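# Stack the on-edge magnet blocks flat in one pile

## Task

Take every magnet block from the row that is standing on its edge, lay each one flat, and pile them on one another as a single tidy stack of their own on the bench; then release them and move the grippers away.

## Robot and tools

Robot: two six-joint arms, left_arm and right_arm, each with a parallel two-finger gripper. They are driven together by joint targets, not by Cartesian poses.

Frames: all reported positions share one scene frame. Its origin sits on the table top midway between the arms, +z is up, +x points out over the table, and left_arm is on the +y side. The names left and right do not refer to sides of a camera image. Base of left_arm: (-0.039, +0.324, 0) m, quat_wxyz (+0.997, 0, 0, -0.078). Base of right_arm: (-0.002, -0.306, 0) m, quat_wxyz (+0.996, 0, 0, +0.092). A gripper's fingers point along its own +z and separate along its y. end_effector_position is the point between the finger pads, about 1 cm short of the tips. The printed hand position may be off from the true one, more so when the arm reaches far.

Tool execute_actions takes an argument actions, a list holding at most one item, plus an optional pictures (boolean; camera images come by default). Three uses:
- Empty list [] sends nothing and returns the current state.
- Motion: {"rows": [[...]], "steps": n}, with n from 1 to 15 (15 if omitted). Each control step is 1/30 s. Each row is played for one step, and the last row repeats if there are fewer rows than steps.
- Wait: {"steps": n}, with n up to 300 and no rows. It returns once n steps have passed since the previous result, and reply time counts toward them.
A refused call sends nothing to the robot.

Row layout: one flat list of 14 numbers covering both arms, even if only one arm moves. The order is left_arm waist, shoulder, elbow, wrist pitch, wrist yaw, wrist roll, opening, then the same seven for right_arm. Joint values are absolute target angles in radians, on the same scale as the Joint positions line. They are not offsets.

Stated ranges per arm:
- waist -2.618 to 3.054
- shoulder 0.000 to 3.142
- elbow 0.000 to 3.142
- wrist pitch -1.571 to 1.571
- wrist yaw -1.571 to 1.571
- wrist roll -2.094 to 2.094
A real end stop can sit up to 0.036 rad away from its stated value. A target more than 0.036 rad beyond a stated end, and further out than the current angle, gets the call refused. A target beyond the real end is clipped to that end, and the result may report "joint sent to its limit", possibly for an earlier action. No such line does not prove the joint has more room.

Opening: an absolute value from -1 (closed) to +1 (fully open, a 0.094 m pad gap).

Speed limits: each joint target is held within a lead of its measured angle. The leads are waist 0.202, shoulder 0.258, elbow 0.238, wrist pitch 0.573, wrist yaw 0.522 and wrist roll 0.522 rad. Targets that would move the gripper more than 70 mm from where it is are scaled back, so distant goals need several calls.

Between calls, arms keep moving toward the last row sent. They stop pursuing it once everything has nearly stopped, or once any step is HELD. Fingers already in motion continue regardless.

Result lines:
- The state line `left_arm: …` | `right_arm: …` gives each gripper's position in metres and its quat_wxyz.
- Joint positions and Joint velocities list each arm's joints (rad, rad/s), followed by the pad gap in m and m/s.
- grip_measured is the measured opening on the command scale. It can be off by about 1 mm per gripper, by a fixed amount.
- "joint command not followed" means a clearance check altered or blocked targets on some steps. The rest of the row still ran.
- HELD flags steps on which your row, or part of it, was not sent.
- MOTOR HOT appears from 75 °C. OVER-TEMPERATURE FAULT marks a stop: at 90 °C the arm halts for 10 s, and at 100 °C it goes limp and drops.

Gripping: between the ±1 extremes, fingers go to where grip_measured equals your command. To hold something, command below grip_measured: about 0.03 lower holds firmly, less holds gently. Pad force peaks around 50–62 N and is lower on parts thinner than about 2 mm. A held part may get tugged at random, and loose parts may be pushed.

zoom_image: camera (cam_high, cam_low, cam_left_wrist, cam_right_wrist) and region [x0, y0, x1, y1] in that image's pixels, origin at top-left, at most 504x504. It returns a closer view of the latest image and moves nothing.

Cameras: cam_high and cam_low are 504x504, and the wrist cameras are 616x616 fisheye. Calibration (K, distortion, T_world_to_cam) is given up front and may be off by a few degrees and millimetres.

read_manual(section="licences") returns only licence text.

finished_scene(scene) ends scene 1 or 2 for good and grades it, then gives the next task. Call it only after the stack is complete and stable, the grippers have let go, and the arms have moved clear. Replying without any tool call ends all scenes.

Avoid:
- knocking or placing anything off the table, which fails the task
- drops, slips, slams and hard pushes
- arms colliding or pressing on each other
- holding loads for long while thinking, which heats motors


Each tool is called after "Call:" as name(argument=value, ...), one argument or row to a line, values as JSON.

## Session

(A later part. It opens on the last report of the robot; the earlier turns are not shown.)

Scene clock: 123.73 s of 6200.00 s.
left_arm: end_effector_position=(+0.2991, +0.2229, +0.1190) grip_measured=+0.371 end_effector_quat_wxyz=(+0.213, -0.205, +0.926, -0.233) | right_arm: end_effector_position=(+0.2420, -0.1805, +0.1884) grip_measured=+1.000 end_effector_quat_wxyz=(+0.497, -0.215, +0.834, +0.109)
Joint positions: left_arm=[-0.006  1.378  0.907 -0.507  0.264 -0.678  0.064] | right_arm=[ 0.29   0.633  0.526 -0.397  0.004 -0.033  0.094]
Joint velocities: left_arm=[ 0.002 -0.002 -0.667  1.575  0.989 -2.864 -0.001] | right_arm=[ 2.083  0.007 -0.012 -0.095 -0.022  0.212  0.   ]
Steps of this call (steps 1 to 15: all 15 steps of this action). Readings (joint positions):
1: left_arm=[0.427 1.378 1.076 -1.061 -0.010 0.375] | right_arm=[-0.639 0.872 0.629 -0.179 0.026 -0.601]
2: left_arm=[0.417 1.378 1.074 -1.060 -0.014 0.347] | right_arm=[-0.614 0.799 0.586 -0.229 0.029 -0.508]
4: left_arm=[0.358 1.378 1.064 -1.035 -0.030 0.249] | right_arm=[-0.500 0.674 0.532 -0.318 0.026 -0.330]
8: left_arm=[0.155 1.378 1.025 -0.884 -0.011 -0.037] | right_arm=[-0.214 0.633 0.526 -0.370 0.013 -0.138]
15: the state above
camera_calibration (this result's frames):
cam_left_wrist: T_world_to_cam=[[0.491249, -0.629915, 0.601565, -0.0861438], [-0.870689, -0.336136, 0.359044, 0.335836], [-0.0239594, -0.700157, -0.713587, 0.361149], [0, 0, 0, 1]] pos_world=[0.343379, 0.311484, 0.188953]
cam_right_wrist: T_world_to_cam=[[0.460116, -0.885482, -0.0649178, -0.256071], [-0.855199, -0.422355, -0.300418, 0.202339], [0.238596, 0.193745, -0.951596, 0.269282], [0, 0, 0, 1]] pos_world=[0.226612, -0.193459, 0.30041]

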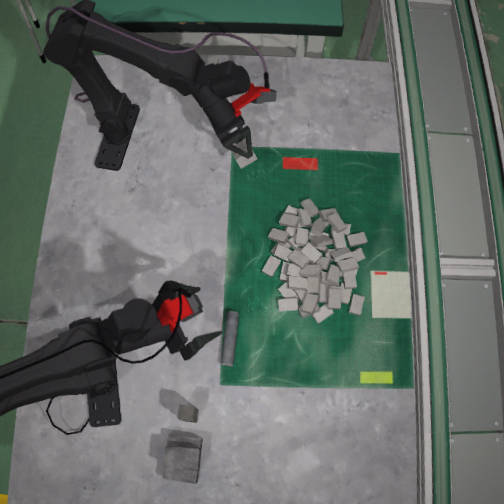

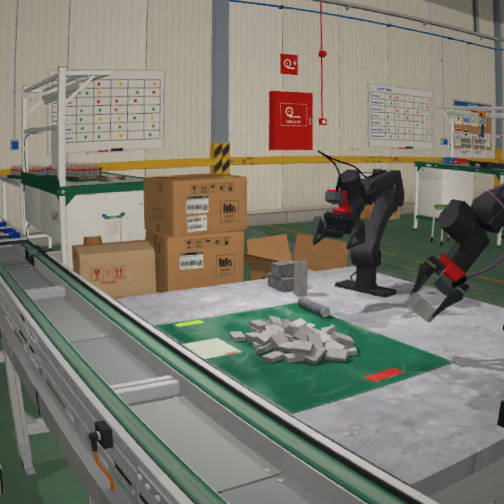

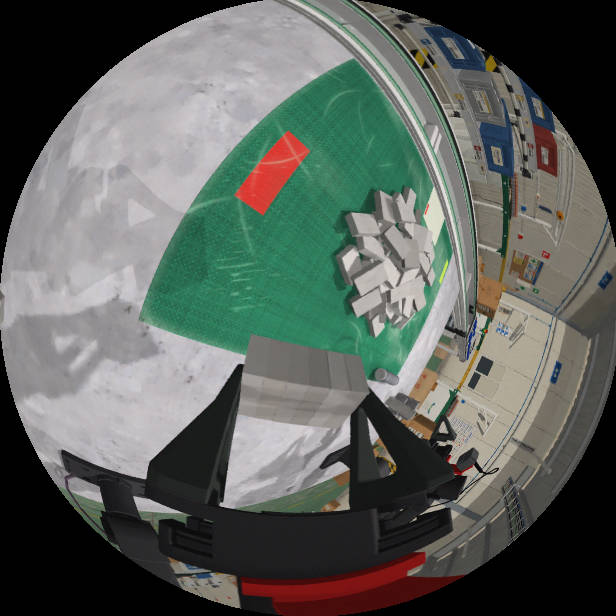

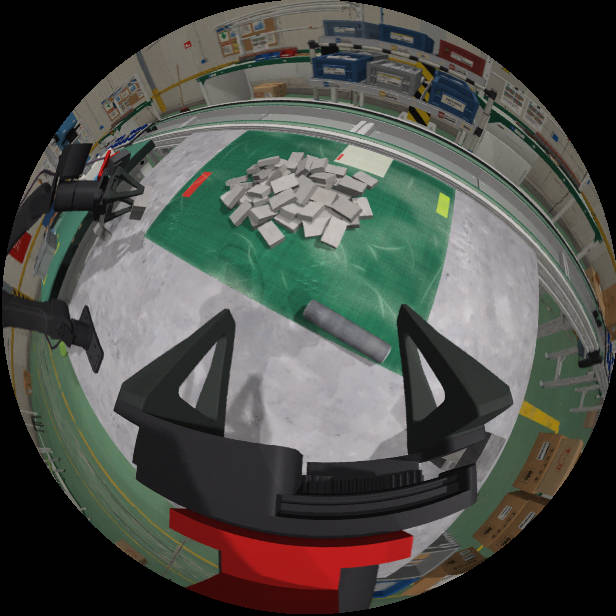

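Call:
execute_actions(
  actions=[
    {"rows":[[0,1.34,0.86,-0.12,0.5,-1.15,0.32,1.125,0.62,0.526,-0.43,0,0,1],[0,1.33,0.84,-0.04,0.55,-1.2,0.32,1.125,0.62,0.526,-0.43,0,0,1],[0,1.325,0.81,0.04,0.6,-1.25,0.32,1.125,0.62,0.526,-0.43,0,0,1],[0,1.325,0.77,0.12,0.65,-1.3,0.32,1.125,0.62,0.526,-0.43,0,0,1],[0,1.325,0.73,0.2,0.7,-1.35,0.32,1.125,0.62,0.526,-0.43,0,0,1],[-0.02,1.325,0.69,0.28,0.75,-1.4,0.32,1.125,0.62,0.526,-0.43,0,0,1],[-0.04,1.325,0.65,0.36,0.8,-1.45,0.32,1.125,0.62,0.526,-0.43,0,0,1],[-0.06,1.325,0.61,0.45,0.85,-1.5,0.32,1.125,0.62,0.526,-0.43,0,0,1],[-0.08,1.325,0.57,0.54,0.9,-1.55,0.32,1.125,0.62,0.526,-0.43,0,0,1],[-0.1,1.325,0.53,0.63,0.95,-1.575,0.32,1.125,0.62,0.526,-0.43,0,0,1],[-0.12,1.325,0.49,0.72,1.0,-1.575,0.32,1.125,0.62,0.526,-0.43,0,0,1],[-0.14,1.325,0.45,0.8,1.05,-1.575,0.32,1.125,0.62,0.526,-0.43,0,0,1],[-0.16,1.325,0.41,0.88,1.11,-1.575,0.32,1.125,0.62,0.526,-0.43,0,0,1],[-0.18,1.325,0.37,0.96,1.17,-1.575,0.32,1.125,0.62,0.526,-0.43,0,0,1],[-0.2,1.325,0.33,1.04,1.24,-1.575,0.32,1.125,0.62,0.526,-0.43,0,0,1]]},
  ],
  pictures=false,
)

Call:
execute_actions(
  actions=[
    {"rows":[[-0.22,1.325,0.33,1.04,1.24,-1.575,0.32,1.125,0.62,0.526,-0.43,0,0,1],[-0.24,1.325,0.33,1.04,1.24,-1.575,0.32,1.125,0.62,0.526,-0.43,0,0,1],[-0.26,1.325,0.33,1.04,1.24,-1.575,0.32,1.125,0.62,0.526,-0.43,0,0,1],[-0.29,1.325,0.33,1.04,1.24,-1.575,0.32,1.125,0.62,0.526,-0.43,0,0,1],[-0.32,1.325,0.33,1.04,1.24,-1.575,0.32,1.125,0.62,0.526,-0.43,0,0,1],[-0.35,1.325,0.33,1.04,1.24,-1.575,0.32,1.125,0.62,0.526,-0.43,0,0,1],[-0.38,1.325,0.33,1.04,1.24,-1.575,0.32,1.125,0.62,0.526,-0.43,0,0,1],[-0.41,1.325,0.33,1.04,1.24,-1.575,0.32,1.125,0.62,0.526,-0.43,0,0,1],[-0.43,1.325,0.33,1.04,1.24,-1.575,0.32,1.125,0.62,0.526,-0.43,0,0,1],[-0.449,1.325,0.33,1.04,1.24,-1.575,0.32,1.125,0.62,0.526,-0.43,0,0,1]]},
  ],
  pictures=false,
)

Call:
execute_actions(
  actions=[
    {"steps":25},
  ],
)

Scene clock: 146.23 s of 6200.00 s.
left_arm: end_effector_position=(+0.2201, +0.0939, +0.1328) grip_measured=+0.371 end_effector_quat_wxyz=(+0.003, -0.229, +0.756, -0.613) | right_arm: end_effector_position=(+0.0681, -0.0417, +0.1862) grip_measured=+1.000 end_effector_quat_wxyz=(+0.400, -0.527, +0.684, +0.307)
Joint positions: left_arm=[-0.152  1.378  0.39   0.563  0.92  -1.516  0.064] | right_arm=[ 1.118  0.633  0.526 -0.407 -0.008 -0.006  0.094]
Joint velocities: left_arm=[-0.564 -0.007 -1.116  2.205  1.56  -0.403  0.001] | right_arm=[ 0.007 -0.007 -0.002 -0.007 -0.037  0.037  0.   ]
Steps of this call (steps 1 to 45: the robot went on to your last target; steps 46 to 110: nothing new was sent; then 18.33 s passed at rest; steps 111 to 125: all 15 steps of this action). Readings (joint positions):
111: left_arm=[-0.006 1.378 0.856 -0.300 0.410 -1.106] | right_arm=[1.118 0.633 0.526 -0.407 -0.008 -0.006]
112: left_arm=[-0.006 1.378 0.848 -0.276 0.421 -1.122] | right_arm=[1.118 0.633 0.526 -0.407 -0.008 -0.006]
114: left_arm=[-0.006 1.378 0.812 -0.189 0.468 -1.172] | right_arm=[1.118 0.633 0.526 -0.407 -0.008 -0.006]
118: left_arm=[-0.015 1.378 0.675 0.069 0.607 -1.320] | right_arm=[1.118 0.633 0.526 -0.407 -0.008 -0.006]
125: the state above

Scene clock: 146.73 s of 6200.00 s.
left_arm: end_effector_position=(+0.0885, +0.0347, +0.1766) grip_measured=+0.371 end_effector_quat_wxyz=(-0.128, +0.048, +0.720, -0.680) | right_arm: end_effector_position=(+0.0681, -0.0417, +0.1862) grip_measured=+1.000 end_effector_quat_wxyz=(+0.400, -0.527, +0.684, +0.307)
Joint positions: left_arm=[-0.446  1.366  0.307  0.935  1.22  -1.574  0.064] | right_arm=[ 1.118  0.633  0.526 -0.407 -0.008 -0.006  0.094]
Joint velocities: left_arm=[ 0.012  0.002 -0.007  0.051  0.051  0.081 -0.   ] | right_arm=[ 0.007 -0.002 -0.007  0.007  0.007 -0.007  0.   ]
Steps of this call (steps 1 to 15: all 15 steps of this action). Readings (joint positions):
1: left_arm=[-0.173 1.378 0.357 0.630 0.972 -1.527] | right_arm=[1.118 0.633 0.526 -0.407 -0.008 -0.006]
2: left_arm=[-0.195 1.378 0.332 0.684 1.019 -1.537] | right_arm=[1.118 0.633 0.526 -0.407 -0.008 -0.006]
4: left_arm=[-0.242 1.378 0.308 0.762 1.094 -1.552] | right_arm=[1.118 0.633 0.526 -0.407 -0.008 -0.006]
8: left_arm=[-0.349 1.371 0.307 0.871 1.160 -1.566] | right_arm=[1.118 0.633 0.526 -0.407 -0.008 -0.006]
15: the state above

Scene clock: 147.57 s of 6200.00 s.
left_arm: end_effector_position=(+0.0887, +0.0346, +0.1783) grip_measured=+0.371 end_effector_quat_wxyz=(-0.125, +0.052, +0.719, -0.682) | right_arm: end_effector_position=(+0.0681, -0.0417, +0.1862) grip_measured=+1.000 end_effector_quat_wxyz=(+0.400, -0.527, +0.684, +0.307)
Joint positions: left_arm=[-0.446  1.366  0.307  0.948  1.22  -1.576  0.064] | right_arm=[ 1.118  0.633  0.526 -0.407 -0.008 -0.006  0.094]
Joint velocities: left_arm=[-0.002  0.002 -0.012  0.022  0.007 -0.095 -0.   ] | right_arm=[-0.012 -0.002 -0.002  0.051 -0.051 -0.037  0.   ]
Steps of this call (steps 1 to 25: the robot went on to your last target). Readings (joint positions):
1: left_arm=[-0.446 1.366 0.307 0.938 1.220 -1.574] | right_arm=[1.118 0.633 0.526 -0.407 -0.008 -0.006]
2: left_arm=[-0.446 1.366 0.307 0.941 1.220 -1.574] | right_arm=[1.118 0.633 0.526 -0.407 -0.008 -0.006]
4: left_arm=[-0.446 1.366 0.307 0.943 1.220 -1.575] | right_arm=[1.118 0.633 0.526 -0.407 -0.008 -0.006]
8: left_arm=[-0.446 1.366 0.307 0.946 1.220 -1.576] | right_arm=[1.118 0.633 0.526 -0.407 -0.008 -0.006]
25: the state above
camera_calibration (this result's frames):
cam_left_wrist: T_world_to_cam=[[0.371928, -0.107473, 0.922019, -0.20161], [-0.573452, 0.754469, 0.319264, 0.0110551], [-0.729947, -0.647477, 0.218977, 0.161111], [0, 0, 0, 1]] pos_world=[0.198927, 0.0743075, 0.147079]
cam_right_wrist: T_world_to_cam=[[0.960141, -0.26295, -0.0947946, -0.0557837], [-0.279317, -0.91538, -0.289935, 0.0497973], [-0.0105345, 0.304856, -0.95234, 0.303504], [0, 0, 0, 1]] pos_world=[0.0706668, -0.0616101, 0.298189]

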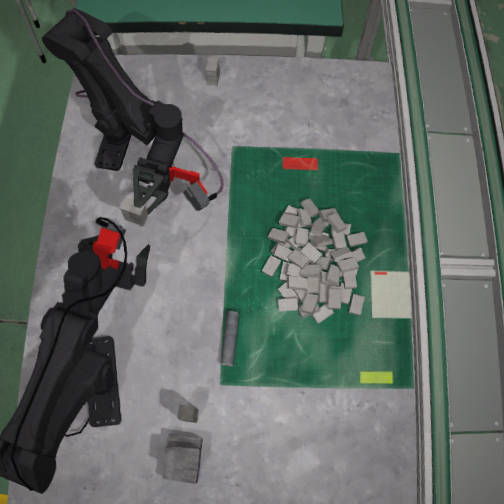

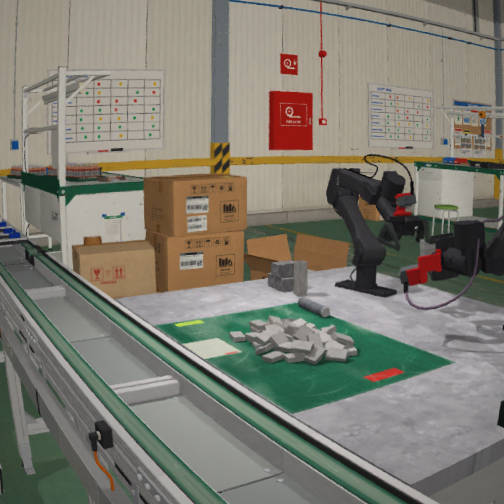

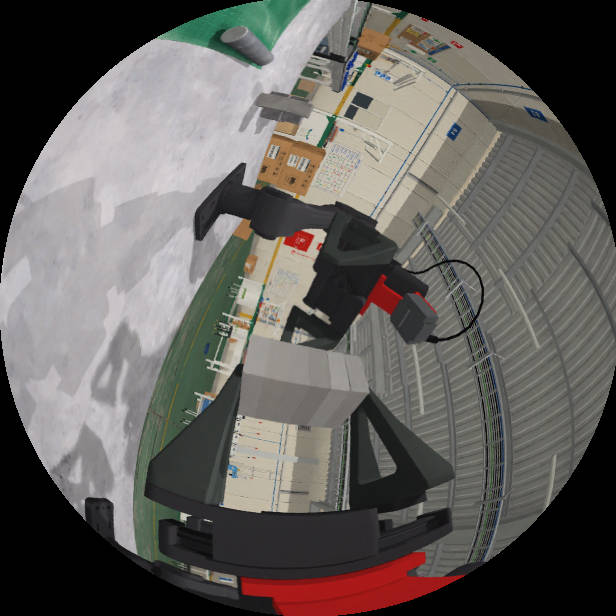

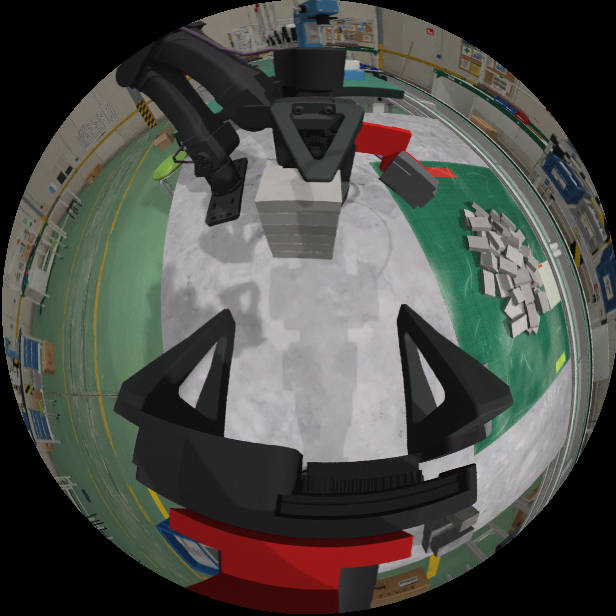

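Call:
execute_actions(
  actions=[
    {"rows":[[-0.449,1.325,0.33,1.08,1.24,-1.575,0.32,1.135,0.65,0.526,-0.38,0,0,0.9],[-0.449,1.325,0.33,1.12,1.24,-1.575,0.32,1.145,0.68,0.526,-0.35,0,0,0.8],[-0.449,1.325,0.33,1.15,1.24,-1.575,0.32,1.155,0.71,0.53,-0.32,0,0,0.7],[-0.449,1.325,0.33,1.15,1.24,-1.575,0.32,1.155,0.74,0.535,-0.29,0,0,0.7],[-0.449,1.325,0.33,1.15,1.24,-1.575,0.32,1.155,0.77,0.54,-0.27,0,0,0.7],[-0.449,1.325,0.33,1.15,1.24,-1.575,0.32,1.155,0.8,0.545,-0.25,0,0,0.7],[-0.449,1.325,0.33,1.15,1.24,-1.575,0.32,1.155,0.83,0.55,-0.23,0,0,0.7],[-0.449,1.325,0.33,1.15,1.24,-1.575,0.32,1.155,0.86,0.56,-0.21,0,0,0.7],[-0.449,1.325,0.33,1.15,1.24,-1.575,0.32,1.155,0.89,0.57,-0.19,0,0,0.7],[-0.449,1.325,0.33,1.15,1.24,-1.575,0.32,1.155,0.92,0.58,-0.17,0,0,0.7],[-0.449,1.325,0.33,1.15,1.24,-1.575,0.32,1.155,0.95,0.59,-0.14,0,0,0.7],[-0.449,1.325,0.33,1.15,1.24,-1.575,0.32,1.155,0.98,0.6,-0.11,0,0,0.7]]},
  ],
  pictures=false,
)

Call:
execute_actions(
  actions=[
    {"steps":25},
  ],
)

Scene clock: 161.27 s of 6200.00 s.
left_arm: end_effector_position=(+0.0879, +0.0345, +0.1922) grip_measured=+0.371 end_effector_quat_wxyz=(-0.095, +0.088, +0.702, -0.700) | right_arm: end_effector_position=(+0.0743, +0.0137, +0.1615) grip_measured=+0.702 end_effector_quat_wxyz=(+0.376, -0.545, +0.689, +0.296)
Joint positions: left_arm=[-0.446  1.366  0.307  1.054  1.229 -1.577  0.064] | right_arm=[ 1.145  0.971  0.571 -0.174 -0.006 -0.006  0.08 ]
Joint velocities: left_arm=[ 0.002 -0.007 -0.007  0.095 -0.081  0.007 -0.002] | right_arm=[ 0.002  0.129  0.061  0.432  0.007  0.066 -0.001]
Steps of this call (steps 1 to 15: the robot went on to your last target; steps 16 to 90: nothing new was sent; then 10.20 s passed at rest; steps 91 to 105: all 15 steps of this action). Readings (joint positions):
91: left_arm=[-0.446 1.366 0.307 0.951 1.220 -1.576] | right_arm=[1.119 0.633 0.526 -0.406 -0.008 -0.006]
92: left_arm=[-0.446 1.366 0.307 0.960 1.220 -1.577] | right_arm=[1.123 0.637 0.526 -0.401 -0.006 -0.006]
94: left_arm=[-0.446 1.366 0.307 0.991 1.221 -1.577] | right_arm=[1.137 0.670 0.526 -0.369 -0.006 -0.006]
98: left_arm=[-0.446 1.366 0.307 1.034 1.224 -1.577] | right_arm=[1.145 0.794 0.528 -0.296 -0.006 -0.006]
105: the state above

Scene clock: 162.10 s of 6200.00 s.
left_arm: end_effector_position=(+0.0875, +0.0346, +0.1927) grip_measured=+0.371 end_effector_quat_wxyz=(-0.095, +0.090, +0.702, -0.701) | right_arm: end_effector_position=(+0.0763, +0.0215, +0.1751) grip_measured=+0.702 end_effector_quat_wxyz=(+0.396, -0.536, +0.678, +0.311)
Joint positions: left_arm=[-0.446  1.366  0.307  1.057  1.231 -1.577  0.064] | right_arm=[ 1.145  0.973  0.577 -0.12  -0.006 -0.006  0.08 ]
Joint velocities: left_arm=[ 0.012 -0.012 -0.017  0.007 -0.051 -0.051 -0.001] | right_arm=[ 0.002  0.002  0.007  0.022 -0.051 -0.022 -0.   ]
Steps of this call (steps 1 to 25: the robot went on to your last target). Readings (joint positions):
1: left_arm=[-0.446 1.366 0.307 1.054 1.229 -1.577] | right_arm=[1.145 0.973 0.573 -0.162 -0.006 -0.006]
2: left_arm=[-0.446 1.366 0.307 1.055 1.230 -1.577] | right_arm=[1.145 0.973 0.575 -0.154 -0.006 -0.006]
4: left_arm=[-0.446 1.366 0.307 1.056 1.230 -1.577] | right_arm=[1.145 0.973 0.577 -0.140 -0.006 -0.006]
8: left_arm=[-0.446 1.366 0.307 1.057 1.231 -1.577] | right_arm=[1.145 0.973 0.577 -0.126 -0.006 -0.006]
25: the state above
camera_calibration (this result's frames):
cam_left_wrist: T_world_to_cam=[[0.286859, -0.0523801, 0.95654, -0.215544], [-0.589422, 0.777479, 0.219338, 0.0256461], [-0.755178, -0.626724, 0.192153, 0.163786], [0, 0, 0, 1]] pos_world=[0.200634, 0.0714191, 0.169079]
cam_right_wrist: T_world_to_cam=[[0.966574, -0.238458, -0.0941921, -0.0492213], [-0.255739, -0.922812, -0.288123, 0.104762], [-0.0182163, 0.302581, -0.952949, 0.274492], [0, 0, 0, 1]] pos_world=[0.0793681, 0.00188238, 0.287125]

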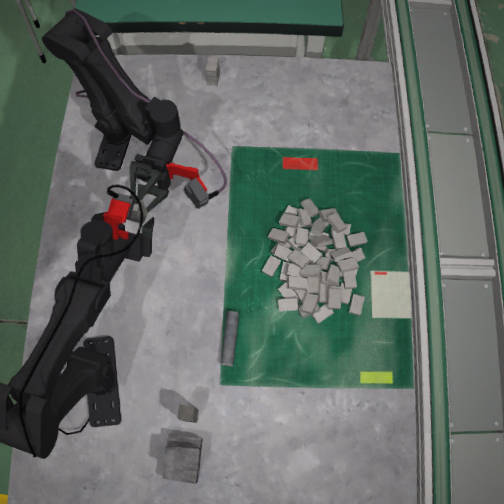

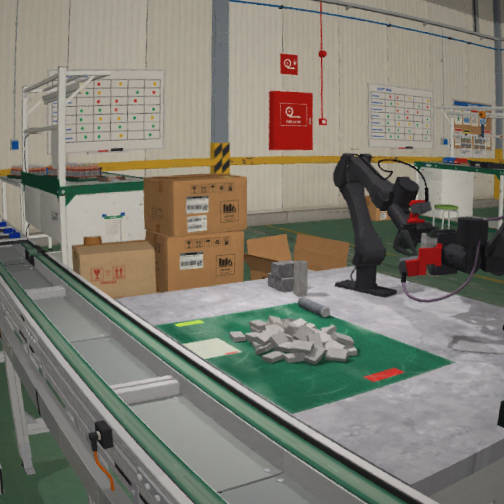

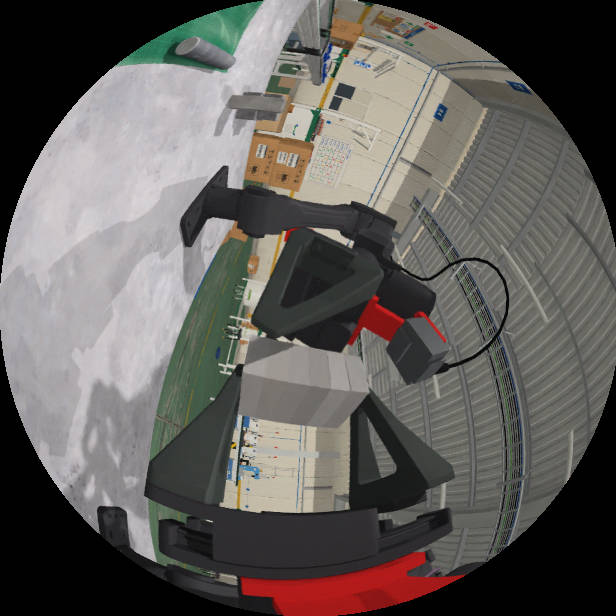

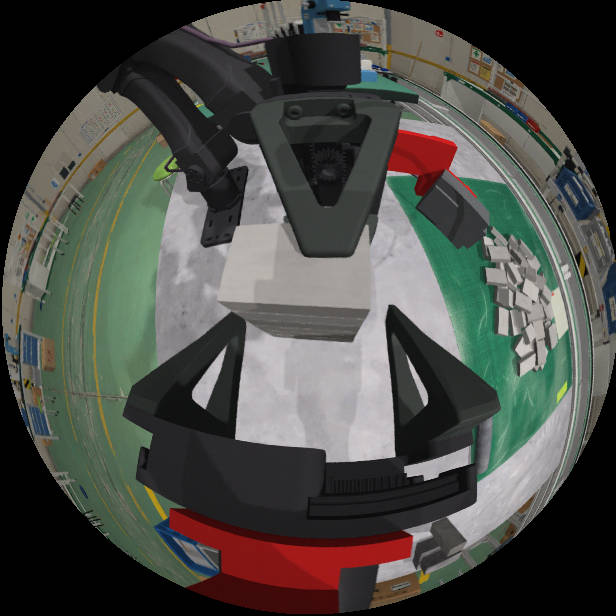

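Call:
execute_actions(
  actions=[
    {"rows":[[-0.449,1.325,0.33,1.15,1.24,-1.575,0.32,1.165,1.0,0.61,-0.1,0,0,0.6],[-0.449,1.325,0.33,1.15,1.24,-1.575,0.32,1.165,1.02,0.62,-0.09,0,0,0.5],[-0.449,1.325,0.33,1.15,1.24,-1.575,0.32,1.165,1.04,0.63,-0.08,0,0,0.4],[-0.449,1.325,0.33,1.15,1.24,-1.575,0.32,1.165,1.04,0.63,-0.08,0,0,0.3],[-0.449,1.325,0.33,1.15,1.24,-1.575,0.32,1.165,1.04,0.63,-0.08,0,0,0.2]]},
  ],
)

Call:
zoom_image(
  camera="cam_left_wrist",
  region=[180, 220, 440, 460],
)

Scene clock: 173.03 s of 6200.00 s.
left_arm: end_effector_position=(+0.0875, +0.0346, +0.1927) grip_measured=+0.371 end_effector_quat_wxyz=(-0.095, +0.090, +0.702, -0.701) | right_arm: end_effector_position=(+0.0757, +0.0335, +0.1767) grip_measured=+0.202 end_effector_quat_wxyz=(+0.395, -0.539, +0.675, +0.314)
Joint positions: left_arm=[-0.446  1.366  0.307  1.057  1.231 -1.577  0.064] | right_arm=[ 1.156  1.029  0.606 -0.091 -0.005 -0.006  0.056]
Joint velocities: left_arm=[ 0.007 -0.002 -0.002 -0.037 -0.066 -0.022  0.   ] | right_arm=[-0.007 -0.002 -0.022  0.095  0.007  0.022  0.   ]
Steps of this call (steps 1 to 15: the robot went on to your last target; steps 16 to 90: nothing new was sent; then 7.43 s passed at rest; steps 91 to 105: all 15 steps of this action). Readings (joint positions):
91: left_arm=[-0.446 1.366 0.307 1.057 1.231 -1.577] | right_arm=[1.147 0.975 0.578 -0.119 -0.005 -0.006]
92: left_arm=[-0.446 1.366 0.307 1.057 1.231 -1.577] | right_arm=[1.150 0.981 0.581 -0.118 -0.005 -0.006]
94: left_arm=[-0.446 1.366 0.307 1.057 1.231 -1.577] | right_arm=[1.155 1.007 0.596 -0.109 -0.005 -0.006]
98: left_arm=[-0.446 1.366 0.307 1.057 1.231 -1.577] | right_arm=[1.156 1.029 0.606 -0.096 -0.005 -0.006]
105: the state above
camera_calibration (this result's frames):
cam_left_wrist: T_world_to_cam=[[0.286859, -0.0523801, 0.95654, -0.215544], [-0.589422, 0.777479, 0.219338, 0.0256461], [-0.755178, -0.626724, 0.192153, 0.163786], [0, 0, 0, 1]] pos_world=[0.200634, 0.0714191, 0.169079]
cam_right_wrist: T_world_to_cam=[[0.968903, -0.228967, -0.0938184, -0.0461891], [-0.246603, -0.924722, -0.289959, 0.115861], [-0.0203649, 0.304078, -0.952429, 0.272452], [0, 0, 0, 1]] pos_world=[0.0788729, 0.013717, 0.288753]

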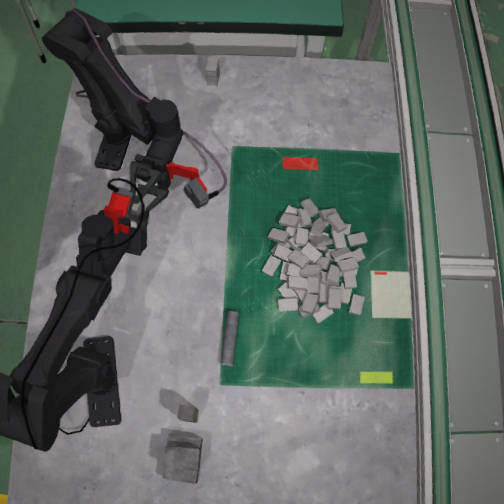

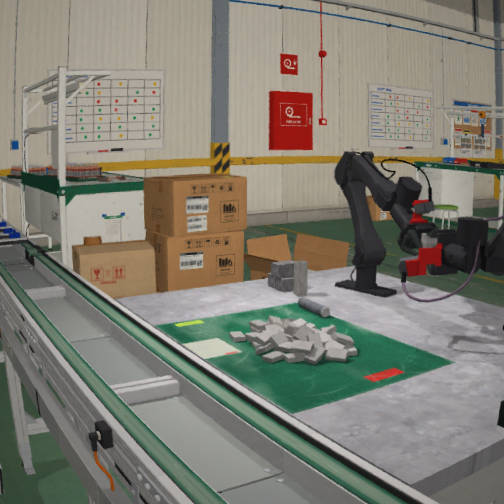

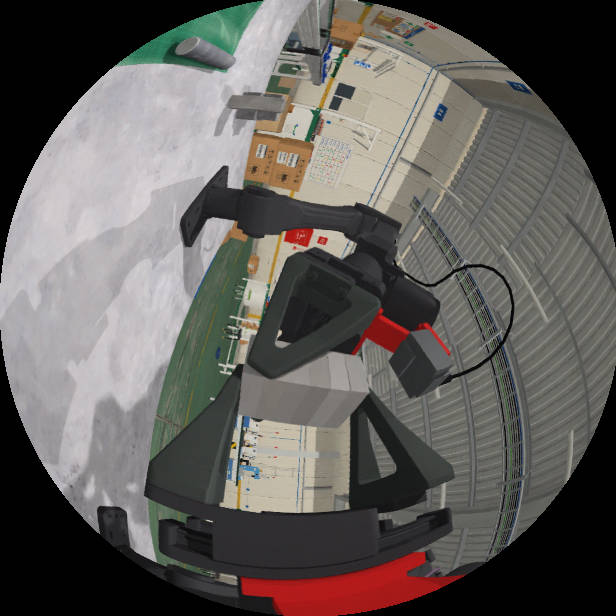

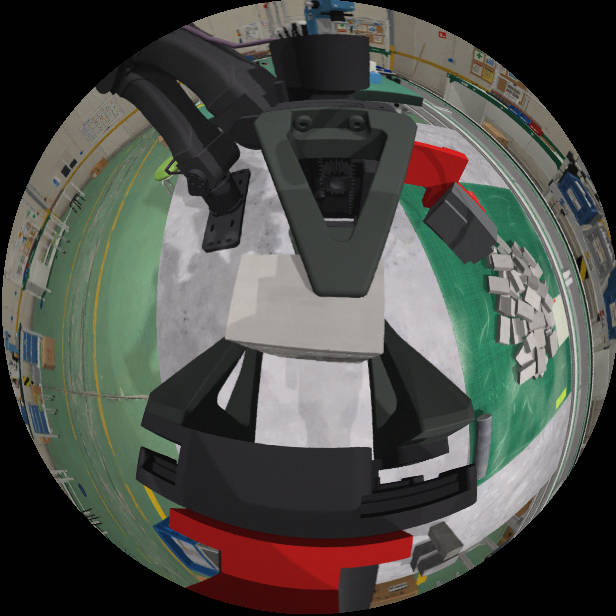

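Region (180, 220, 440, 460) of cam_left_wrist's 616x616 image, scaled by 1.938, with more detail than that image has; it fills the top 465 rows of this view, and the rest is white.

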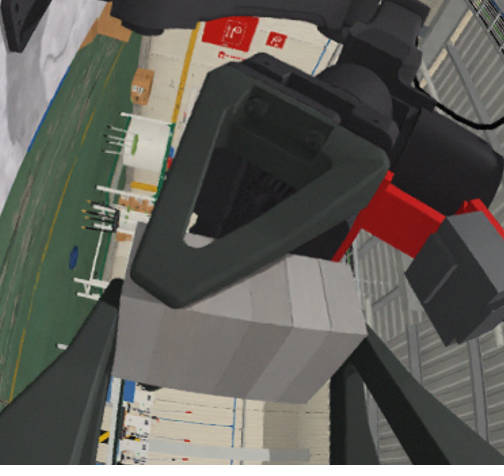

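Call:
execute_actions(
  actions=[
    {"rows":[[-0.449,1.325,0.33,1.15,1.24,-1.575,0.33,1.165,1.04,0.63,-0.08,0,0,0.16],[-0.449,1.325,0.33,1.15,1.24,-1.575,0.33,1.165,1.04,0.63,-0.08,0,0,0.12],[-0.449,1.325,0.33,1.15,1.24,-1.575,0.33,1.165,1.04,0.63,-0.08,0,0,0.08],[-0.449,1.325,0.33,1.15,1.24,-1.575,0.33,1.165,1.04,0.63,-0.08,0,0,0.05],[-0.449,1.325,0.33,1.15,1.24,-1.575,0.33,1.165,1.04,0.63,-0.08,0,0,0.02],[-0.449,1.325,0.33,1.15,1.24,-1.575,0.33,1.165,1.04,0.63,-0.08,0,0,0],[-0.449,1.325,0.33,1.15,1.24,-1.575,0.33,1.165,1.04,0.63,-0.08,0,0,-0.02],[-0.449,1.325,0.33,1.15,1.24,-1.575,0.33,1.165,1.04,0.63,-0.08,0,0,-0.04],[-0.449,1.325,0.33,1.15,1.24,-1.575,0.33,1.165,1.04,0.63,-0.08,0,0,-0.06],[-0.449,1.325,0.33,1.15,1.24,-1.575,0.33,1.165,1.04,0.63,-0.08,0,0,-0.08],[-0.449,1.325,0.33,1.15,1.24,-1.575,0.33,1.165,1.04,0.63,-0.08,0,0,-0.1],[-0.449,1.325,0.33,1.15,1.24,-1.575,0.33,1.165,1.04,0.63,-0.08,0,0,-0.12]]},
  ],
)

Call:
zoom_image(
  camera="cam_left_wrist",
  region=[180, 220, 440, 460],
)

Scene clock: 183.40 s of 6200.00 s.
left_arm: end_effector_position=(+0.0860, +0.0350, +0.1929) grip_measured=+0.371 end_effector_quat_wxyz=(-0.099, +0.091, +0.701, -0.700) | right_arm: end_effector_position=(+0.0769, +0.0334, +0.1772) grip_measured=-0.056 end_effector_quat_wxyz=(+0.397, -0.537, +0.676, +0.312)
Joint positions: left_arm=[-0.446  1.366  0.307  1.059  1.24  -1.582  0.064] | right_arm=[ 1.156  1.029  0.606 -0.089  0.002 -0.006  0.044]
Joint velocities: left_arm=[-0.002 -0.007  0.017  0.037 -0.081 -0.037 -0.   ] | right_arm=[-0.017  0.002 -0.007 -0.081  0.037  0.051  0.001]
Steps of this call (steps 1 to 15: the robot went on to your last target; steps 16 to 90: nothing new was sent; then 6.87 s passed at rest; steps 91 to 105: all 15 steps of this action). Readings (joint positions):
91: left_arm=[-0.446 1.366 0.307 1.058 1.231 -1.577] | right_arm=[1.156 1.029 0.606 -0.090 -0.005 -0.006]
92: left_arm=[-0.446 1.366 0.307 1.058 1.231 -1.577] | right_arm=[1.156 1.029 0.606 -0.090 -0.005 -0.006]
94: left_arm=[-0.446 1.366 0.307 1.058 1.233 -1.577] | right_arm=[1.156 1.029 0.606 -0.090 -0.003 -0.006]
98: left_arm=[-0.446 1.366 0.307 1.059 1.240 -1.578] | right_arm=[1.156 1.029 0.606 -0.090 0.001 -0.006]
105: the state above
camera_calibration (this result's frames):
cam_left_wrist: T_world_to_cam=[[0.290113, -0.0554227, 0.955386, -0.21523], [-0.581719, 0.782497, 0.222038, 0.0230348], [-0.759893, -0.620182, 0.194772, 0.162537], [0, 0, 0, 1]] pos_world=[0.199352, 0.0708496, 0.168855]
cam_right_wrist: T_world_to_cam=[[0.967858, -0.234661, -0.0904692, -0.0476915], [-0.251049, -0.922918, -0.291884, 0.116862], [-0.0150018, 0.305215, -0.952165, 0.272388], [0, 0, 0, 1]] pos_world=[0.079583, 0.0135259, 0.289154]

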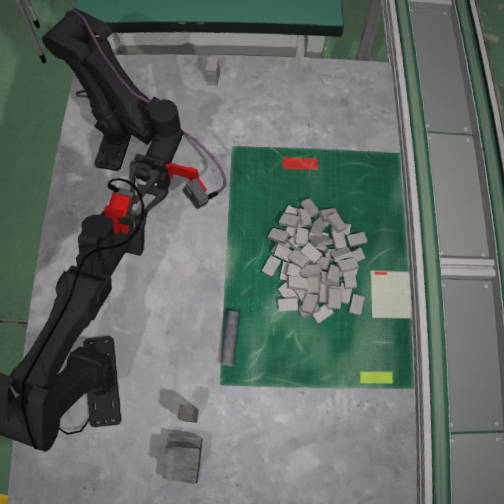

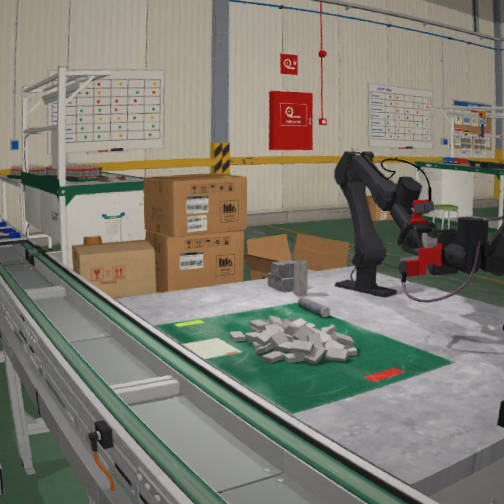

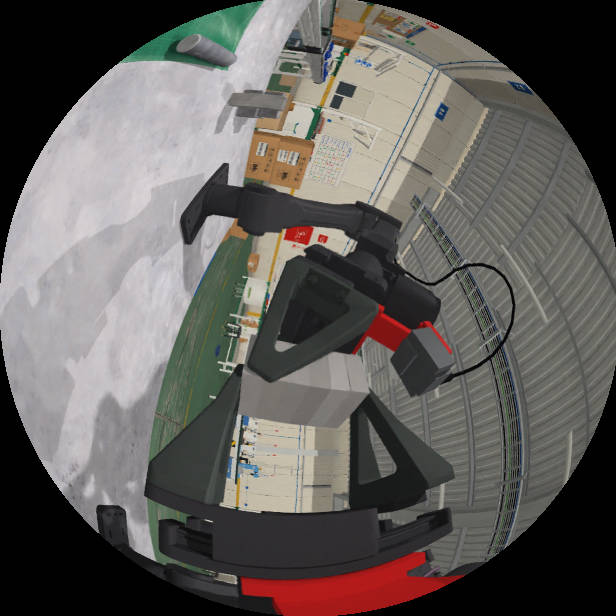

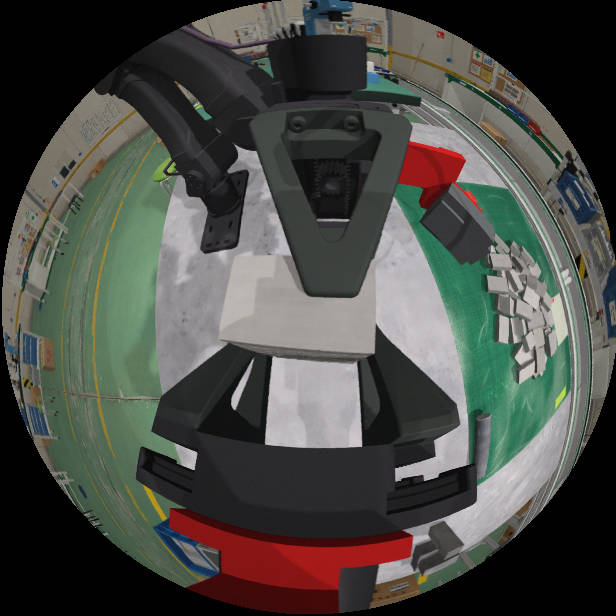

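Region (180, 220, 440, 460) of cam_left_wrist's 616x616 image, scaled by 1.938, with more detail than that image has; it fills the top 465 rows of this view, and the rest is white.

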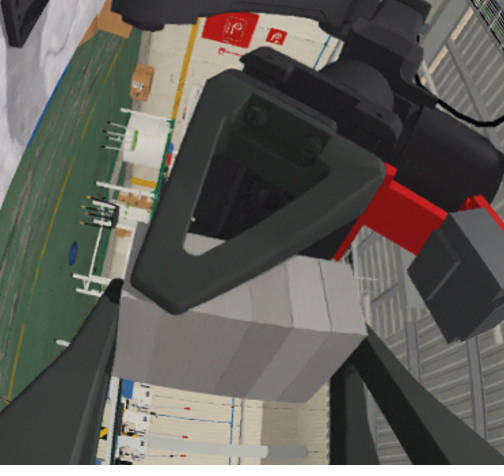

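Transfer load gradually.

Call:
execute_actions(
  actions=[
    {"rows":[[-0.446,1.33,0.325,1.14,1.24,-1.58,0.345,1.16,1.03,0.63,-0.07,0,0,-0.14],[-0.446,1.34,0.32,1.13,1.24,-1.58,0.35,1.16,1.02,0.63,-0.06,0,0,-0.14],[-0.446,1.35,0.315,1.12,1.24,-1.58,0.355,1.16,1.01,0.635,-0.05,0,0,-0.14],[-0.446,1.36,0.31,1.11,1.24,-1.58,0.36,1.16,1.01,0.64,-0.04,0,0,-0.14],[-0.446,1.366,0.307,1.1,1.24,-1.58,0.365,1.16,1.01,0.64,-0.03,0,0,-0.14],[-0.446,1.366,0.307,1.09,1.24,-1.58,0.37,1.16,1.01,0.64,-0.02,0,0,-0.14],[-0.446,1.366,0.307,1.08,1.24,-1.58,0.375,1.16,1.01,0.64,-0.01,0,0,-0.14],[-0.446,1.366,0.307,1.07,1.24,-1.58,0.385,1.16,1.01,0.64,0,0,0,-0.14],[-0.446,1.366,0.307,1.065,1.24,-1.58,0.40,1.16,1.01,0.64,0,0,0,-0.14],[-0.446,1.366,0.307,1.065,1.24,-1.58,0.42,1.16,1.01,0.64,0,0,0,-0.14],[-0.446,1.366,0.307,1.065,1.24,-1.58,0.45,1.16,1.01,0.64,0,0,0,-0.14],[-0.446,1.366,0.307,1.065,1.24,-1.58,0.48,1.16,1.01,0.64,0,0,0,-0.14]]},
  ],
)

Call:
zoom_image(
  camera="cam_left_wrist",
  region=[180, 220, 440, 460],
)

Scene clock: 197.07 s of 6200.00 s.
left_arm: end_effector_position=(+0.0860, +0.0350, +0.1919) grip_measured=+0.477 end_effector_quat_wxyz=(-0.103, +0.088, +0.702, -0.699) | right_arm: end_effector_position=(+0.0769, +0.0334, +0.1771) grip_measured=-0.058 end_effector_quat_wxyz=(+0.397, -0.536, +0.676, +0.312)
Joint positions: left_arm=[-0.446  1.366  0.307  1.052  1.24  -1.585  0.069] | right_arm=[ 1.156  1.029  0.606 -0.089  0.002 -0.002  0.044]
Joint velocities: left_arm=[ 0.017 -0.007 -0.007 -0.022 -0.022 -0.022 -0.   ] | right_arm=[ 0.002 -0.007 -0.007  0.051 -0.007  0.022  0.   ]
Steps of this call (steps 1 to 15: the robot went on to your last target; steps 16 to 90: nothing new was sent; then 10.17 s passed at rest; steps 91 to 105: all 15 steps of this action). Readings (joint positions):
91: left_arm=[-0.446 1.366 0.307 1.059 1.240 -1.583] | right_arm=[1.156 1.029 0.606 -0.088 0.002 -0.006]
92: left_arm=[-0.446 1.366 0.307 1.059 1.240 -1.583] | right_arm=[1.156 1.029 0.606 -0.088 0.002 -0.006]
94: left_arm=[-0.446 1.366 0.307 1.059 1.240 -1.584] | right_arm=[1.156 1.029 0.606 -0.087 0.002 -0.005]
98: left_arm=[-0.446 1.366 0.307 1.054 1.240 -1.584] | right_arm=[1.156 1.029 0.606 -0.085 0.002 -0.002]
105: the state above
camera_calibration (this result's frames):
cam_left_wrist: T_world_to_cam=[[0.29897, -0.0602076, 0.952361, -0.214354], [-0.579617, 0.781358, 0.231353, 0.0213082], [-0.758064, -0.621173, 0.198705, 0.16184], [0, 0, 0, 1]] pos_world=[0.199121, 0.0709753, 0.167054]
cam_right_wrist: T_world_to_cam=[[0.967261, -0.236086, -0.0931155, -0.0471372], [-0.253209, -0.92247, -0.291435, 0.116865], [-0.0170926, 0.305471, -0.952048, 0.272454], [0, 0, 0, 1]] pos_world=[0.0798422, 0.013449, 0.289059]

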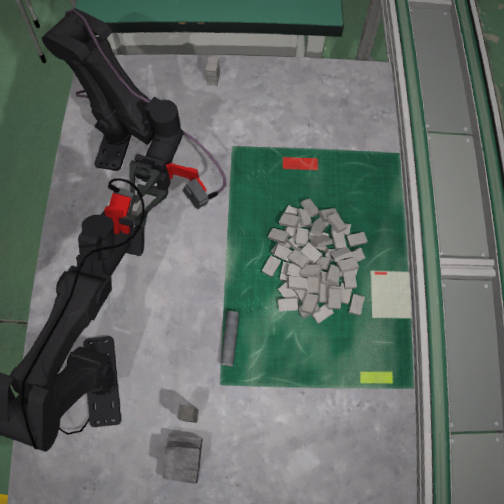

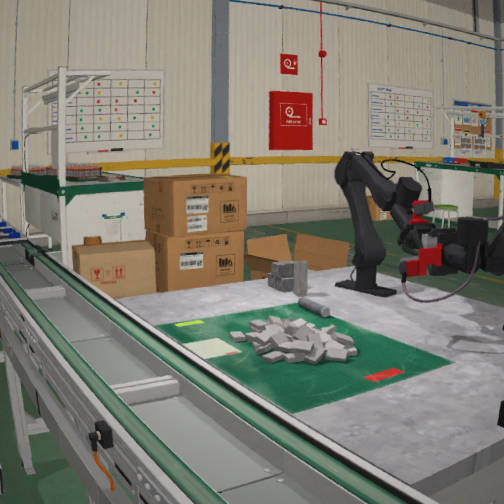

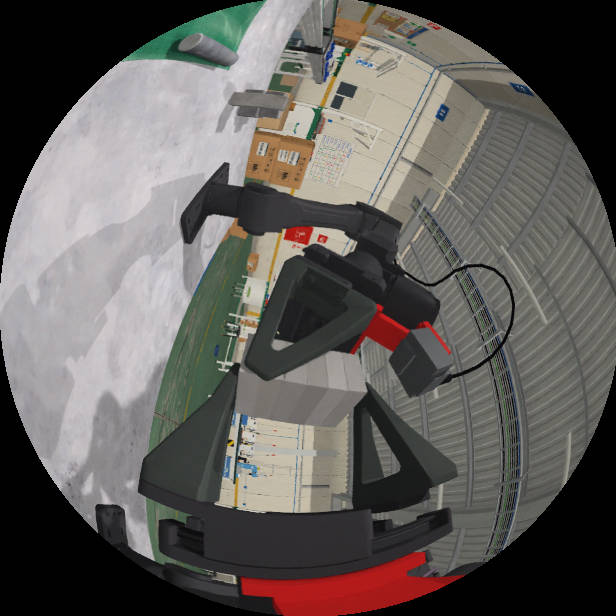

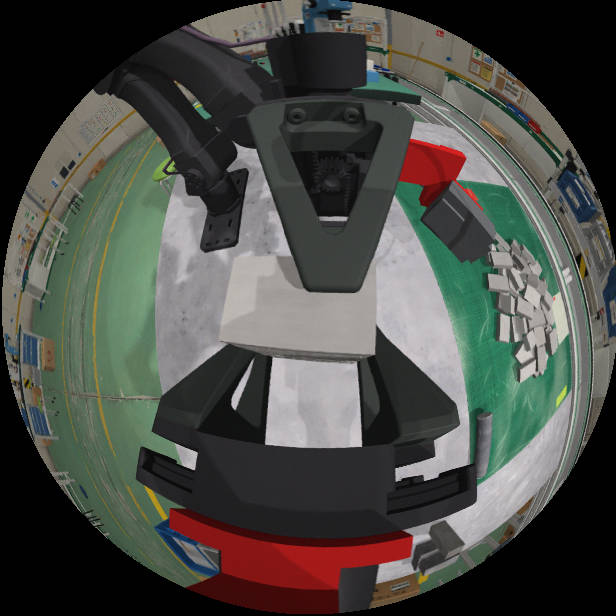

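Region (180, 220, 440, 460) of cam_left_wrist's 616x616 image, scaled by 1.938, with more detail than that image has; it fills the top 465 rows of this view, and the rest is white.

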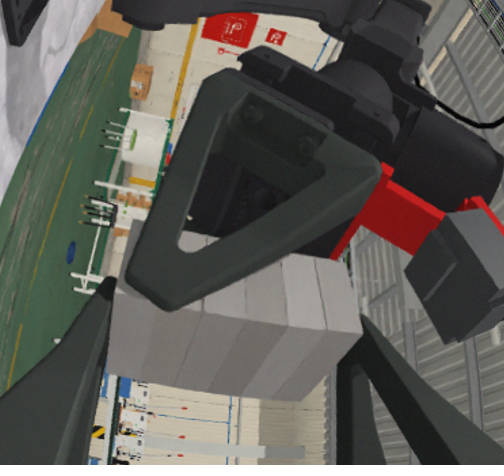

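Call:
execute_actions(
  actions=[
    {"rows":[[-0.446,1.366,0.307,1.065,1.24,-1.58,0.55,1.16,1.01,0.64,0.01,0,0,-0.14],[-0.446,1.366,0.307,1.065,1.24,-1.58,0.65,1.16,1.01,0.64,0.02,0,0,-0.14],[-0.446,1.366,0.307,1.065,1.24,-1.58,0.7,1.16,1.01,0.64,0.02,0,0,-0.14],[-0.446,1.366,0.307,1.065,1.24,-1.58,0.7,1.16,1.01,0.64,0.02,0,0,-0.14],[-0.42,1.366,0.307,1.065,1.28,-1.58,0.7,1.16,1.01,0.64,0.02,0,0,-0.14],[-0.39,1.366,0.307,1.065,1.32,-1.58,0.7,1.16,1.01,0.64,0.02,0,0,-0.14],[-0.35,1.366,0.307,1.065,1.36,-1.58,0.7,1.16,1.01,0.64,0.02,0,0,-0.14],[-0.3,1.366,0.307,1.065,1.4,-1.58,0.7,1.16,1.01,0.64,0.02,0,0,-0.14],[-0.25,1.366,0.307,1.065,1.4,-1.58,0.7,1.16,1.01,0.64,0.02,0,0,-0.14],[-0.2,1.366,0.307,1.065,1.4,-1.58,0.7,1.16,1.01,0.64,0.02,0,0,-0.14],[-0.14,1.366,0.307,1.065,1.4,-1.58,0.7,1.16,1.01,0.64,0.02,0,0,-0.14],[-0.08,1.366,0.307,1.065,1.4,-1.58,0.7,1.16,1.01,0.64,0.02,0,0,-0.14],[0,1.366,0.307,1.065,1.4,-1.58,0.7,1.16,1.01,0.64,0.02,0,0,-0.14],[0.1,1.366,0.307,1.065,1.4,-1.58,0.7,1.16,1.01,0.64,0.02,0,0,-0.14],[0.3,1.366,0.307,1.065,1.4,-1.58,0.7,1.16,1.01,0.64,0.02,0,0,-0.14]]},
  ],
)

Scene clock: 213.80 s of 6200.00 s.
left_arm: end_effector_position=(+0.1764, +0.1164, +0.1921) grip_measured=+0.697 end_effector_quat_wxyz=(+0.009, -0.026, +0.707, -0.707) | right_arm: end_effector_position=(+0.0769, +0.0334, +0.1771) grip_measured=-0.058 end_effector_quat_wxyz=(+0.397, -0.536, +0.676, +0.312)
Joint positions: left_arm=[ 0.008  1.366  0.307  1.052  1.373 -1.587  0.08 ] | right_arm=[ 1.156  1.029  0.606 -0.089  0.002 -0.002  0.044]
Joint velocities: left_arm=[ 2.049 -0.002 -0.007  0.022  0.125 -0.007 -0.   ] | right_arm=[-0.017 -0.007 -0.002  0.051 -0.037  0.066 -0.002]
Steps of this call (steps 1 to 15: the robot went on to your last target; steps 16 to 90: nothing new was sent; then 13.23 s passed at rest; steps 91 to 105: all 15 steps of this action). Readings (joint positions):
91: left_arm=[-0.446 1.366 0.307 1.052 1.240 -1.586] | right_arm=[1.156 1.029 0.606 -0.089 0.002 -0.002]
92: left_arm=[-0.446 1.366 0.307 1.052 1.240 -1.586] | right_arm=[1.156 1.029 0.606 -0.089 0.002 -0.002]
94: left_arm=[-0.446 1.366 0.307 1.052 1.240 -1.587] | right_arm=[1.156 1.029 0.606 -0.089 0.002 -0.002]
98: left_arm=[-0.386 1.366 0.307 1.052 1.298 -1.587] | right_arm=[1.156 1.029 0.606 -0.089 0.002 -0.002]
105: the state above
camera_calibration (this result's frames):
cam_left_wrist: T_world_to_cam=[[0.304377, 0.0378866, 0.951798, -0.248906], [-0.795617, 0.55955, 0.232159, 0.0738811], [-0.523782, -0.82793, 0.200457, 0.263262], [0, 0, 0, 1]] pos_world=[0.272434, 0.186053, 0.166983]
cam_right_wrist: T_world_to_cam=[[0.967261, -0.236086, -0.0931155, -0.0471372], [-0.253209, -0.92247, -0.291435, 0.116865], [-0.0170926, 0.305471, -0.952048, 0.272454], [0, 0, 0, 1]] pos_world=[0.0798422, 0.013449, 0.289059]

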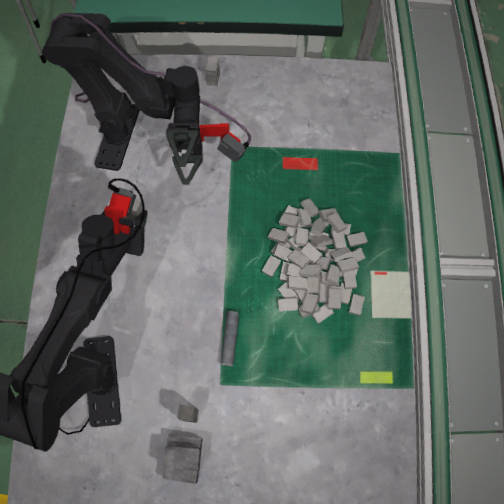

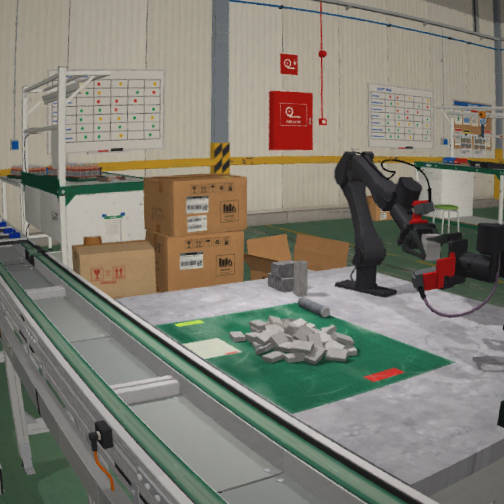

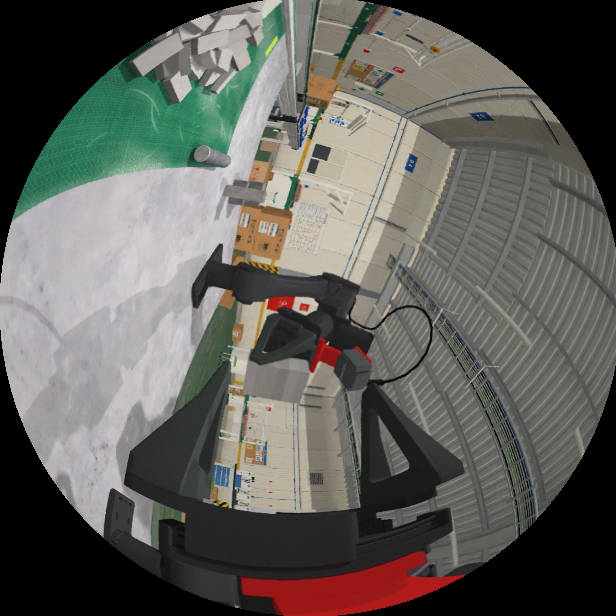

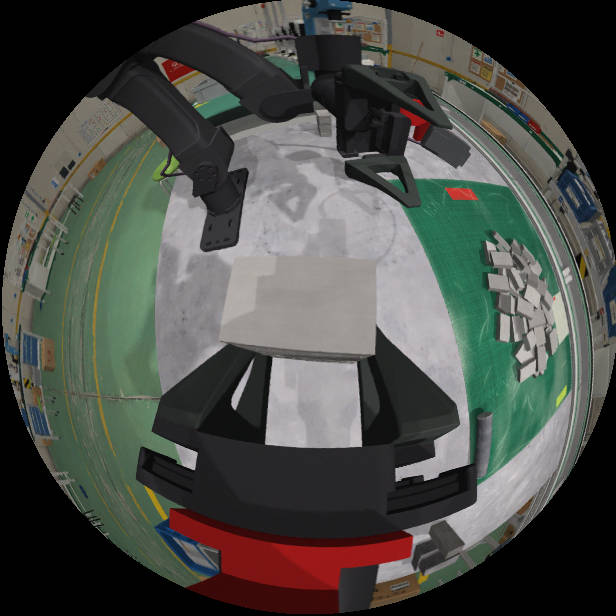

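Call:
execute_actions(
  actions=[
    {"rows":[[0.3,1.366,0.307,1.065,1.4,-1.58,0.7,1.16,1.02,0.64,0.04,0,0,-0.14],[0.3,1.366,0.307,1.065,1.4,-1.58,0.7,1.16,1.03,0.64,0.06,0,0,-0.14],[0.3,1.366,0.307,1.065,1.4,-1.58,0.7,1.16,1.04,0.64,0.08,0,0,-0.14],[0.3,1.366,0.307,1.065,1.4,-1.58,0.7,1.16,1.055,0.64,0.1,0,0,-0.14],[0.3,1.366,0.307,1.065,1.4,-1.58,0.7,1.16,1.07,0.64,0.12,0,0,-0.14],[0.3,1.366,0.307,1.065,1.4,-1.58,0.7,1.16,1.085,0.64,0.14,0,0,-0.14],[0.3,1.366,0.307,1.065,1.4,-1.58,0.7,1.16,1.1,0.64,0.16,0,0,-0.14],[0.3,1.366,0.307,1.065,1.4,-1.58,0.7,1.16,1.12,0.64,0.18,0,0,-0.14],[0.3,1.366,0.307,1.065,1.4,-1.58,0.7,1.16,1.14,0.64,0.2,0,0,-0.14],[0.3,1.366,0.307,1.065,1.4,-1.58,0.7,1.16,1.16,0.64,0.22,0,0,-0.14],[0.3,1.366,0.307,1.065,1.4,-1.58,0.7,1.16,1.18,0.64,0.24,0,0,-0.14],[0.3,1.366,0.307,1.065,1.4,-1.58,0.7,1.16,1.2,0.64,0.255,0,0,-0.14],[0.3,1.366,0.307,1.065,1.4,-1.58,0.7,1.16,1.22,0.64,0.265,0,0,-0.14],[0.3,1.366,0.307,1.065,1.4,-1.58,0.7,1.16,1.235,0.64,0.27,0,0,-0.14],[0.3,1.366,0.307,1.065,1.4,-1.58,0.7,1.16,1.25,0.64,0.275,0,0,-0.14]]},
  ],
  pictures=false,
)

Call:
execute_actions(
  actions=[
    {"steps":15},
  ],
  pictures=false,
)

Scene clock: 231.93 s of 6200.00 s.
left_arm: end_effector_position=(+0.2236, +0.1850, +0.1921) grip_measured=+0.697 end_effector_quat_wxyz=(+0.104, -0.121, +0.697, -0.699) | right_arm: end_effector_position=(+0.0843, +0.0647, +0.1470) grip_measured=-0.058 end_effector_quat_wxyz=(+0.391, -0.539, +0.680, +0.308)
Joint positions: left_arm=[ 0.295  1.366  0.307  1.052  1.39  -1.587  0.08 ] | right_arm=[ 1.156  1.233  0.606  0.098  0.002 -0.002  0.044]
Joint velocities: left_arm=[ 0.002  0.002  0.017 -0.037 -0.022  0.007 -0.001] | right_arm=[0.022 0.505 0.002 0.374 0.007 0.007 0.   ]
Steps of this call (steps 1 to 30: the robot went on to your last target; steps 31 to 90: nothing new was sent; then 14.63 s passed at rest; steps 91 to 105: all 15 steps of this action). Readings (joint positions):
91: left_arm=[0.295 1.366 0.307 1.052 1.390 -1.587] | right_arm=[1.156 1.029 0.606 -0.089 0.002 -0.002]
92: left_arm=[0.295 1.366 0.307 1.052 1.390 -1.587] | right_arm=[1.156 1.030 0.606 -0.088 0.002 -0.002]
94: left_arm=[0.295 1.366 0.307 1.052 1.390 -1.587] | right_arm=[1.156 1.039 0.606 -0.074 0.002 -0.002]
98: left_arm=[0.295 1.366 0.307 1.052 1.390 -1.587] | right_arm=[1.156 1.095 0.606 -0.014 0.002 -0.002]
105: the state above

Scene clock: 232.43 s of 6200.00 s.
left_arm: end_effector_position=(+0.2236, +0.1850, +0.1921) grip_measured=+0.697 end_effector_quat_wxyz=(+0.104, -0.121, +0.697, -0.699) | right_arm: end_effector_position=(+0.0858, +0.0710, +0.1431) grip_measured=-0.058 end_effector_quat_wxyz=(+0.393, -0.538, +0.678, +0.310)
Joint positions: left_arm=[ 0.295  1.366  0.307  1.052  1.39  -1.587  0.08 ] | right_arm=[ 1.156  1.27   0.606  0.142  0.002 -0.002  0.044]
Joint velocities: left_arm=[-0.017  0.002  0.017  0.022 -0.022  0.095 -0.002] | right_arm=[ 0.017  0.007  0.007  0.037  0.007  0.051 -0.   ]
Steps of this call (steps 1 to 15: the robot went on to your last target). Readings (joint positions):
1: left_arm=[0.295 1.366 0.307 1.052 1.390 -1.587] | right_arm=[1.156 1.249 0.606 0.107 0.002 -0.002]
2: left_arm=[0.295 1.366 0.307 1.052 1.390 -1.587] | right_arm=[1.156 1.261 0.606 0.111 0.002 -0.002]
4: left_arm=[0.295 1.366 0.307 1.052 1.390 -1.587] | right_arm=[1.156 1.270 0.606 0.113 0.002 -0.002]
8: left_arm=[0.295 1.366 0.307 1.052 1.390 -1.587] | right_arm=[1.156 1.270 0.606 0.129 0.002 -0.002]
15: the state above


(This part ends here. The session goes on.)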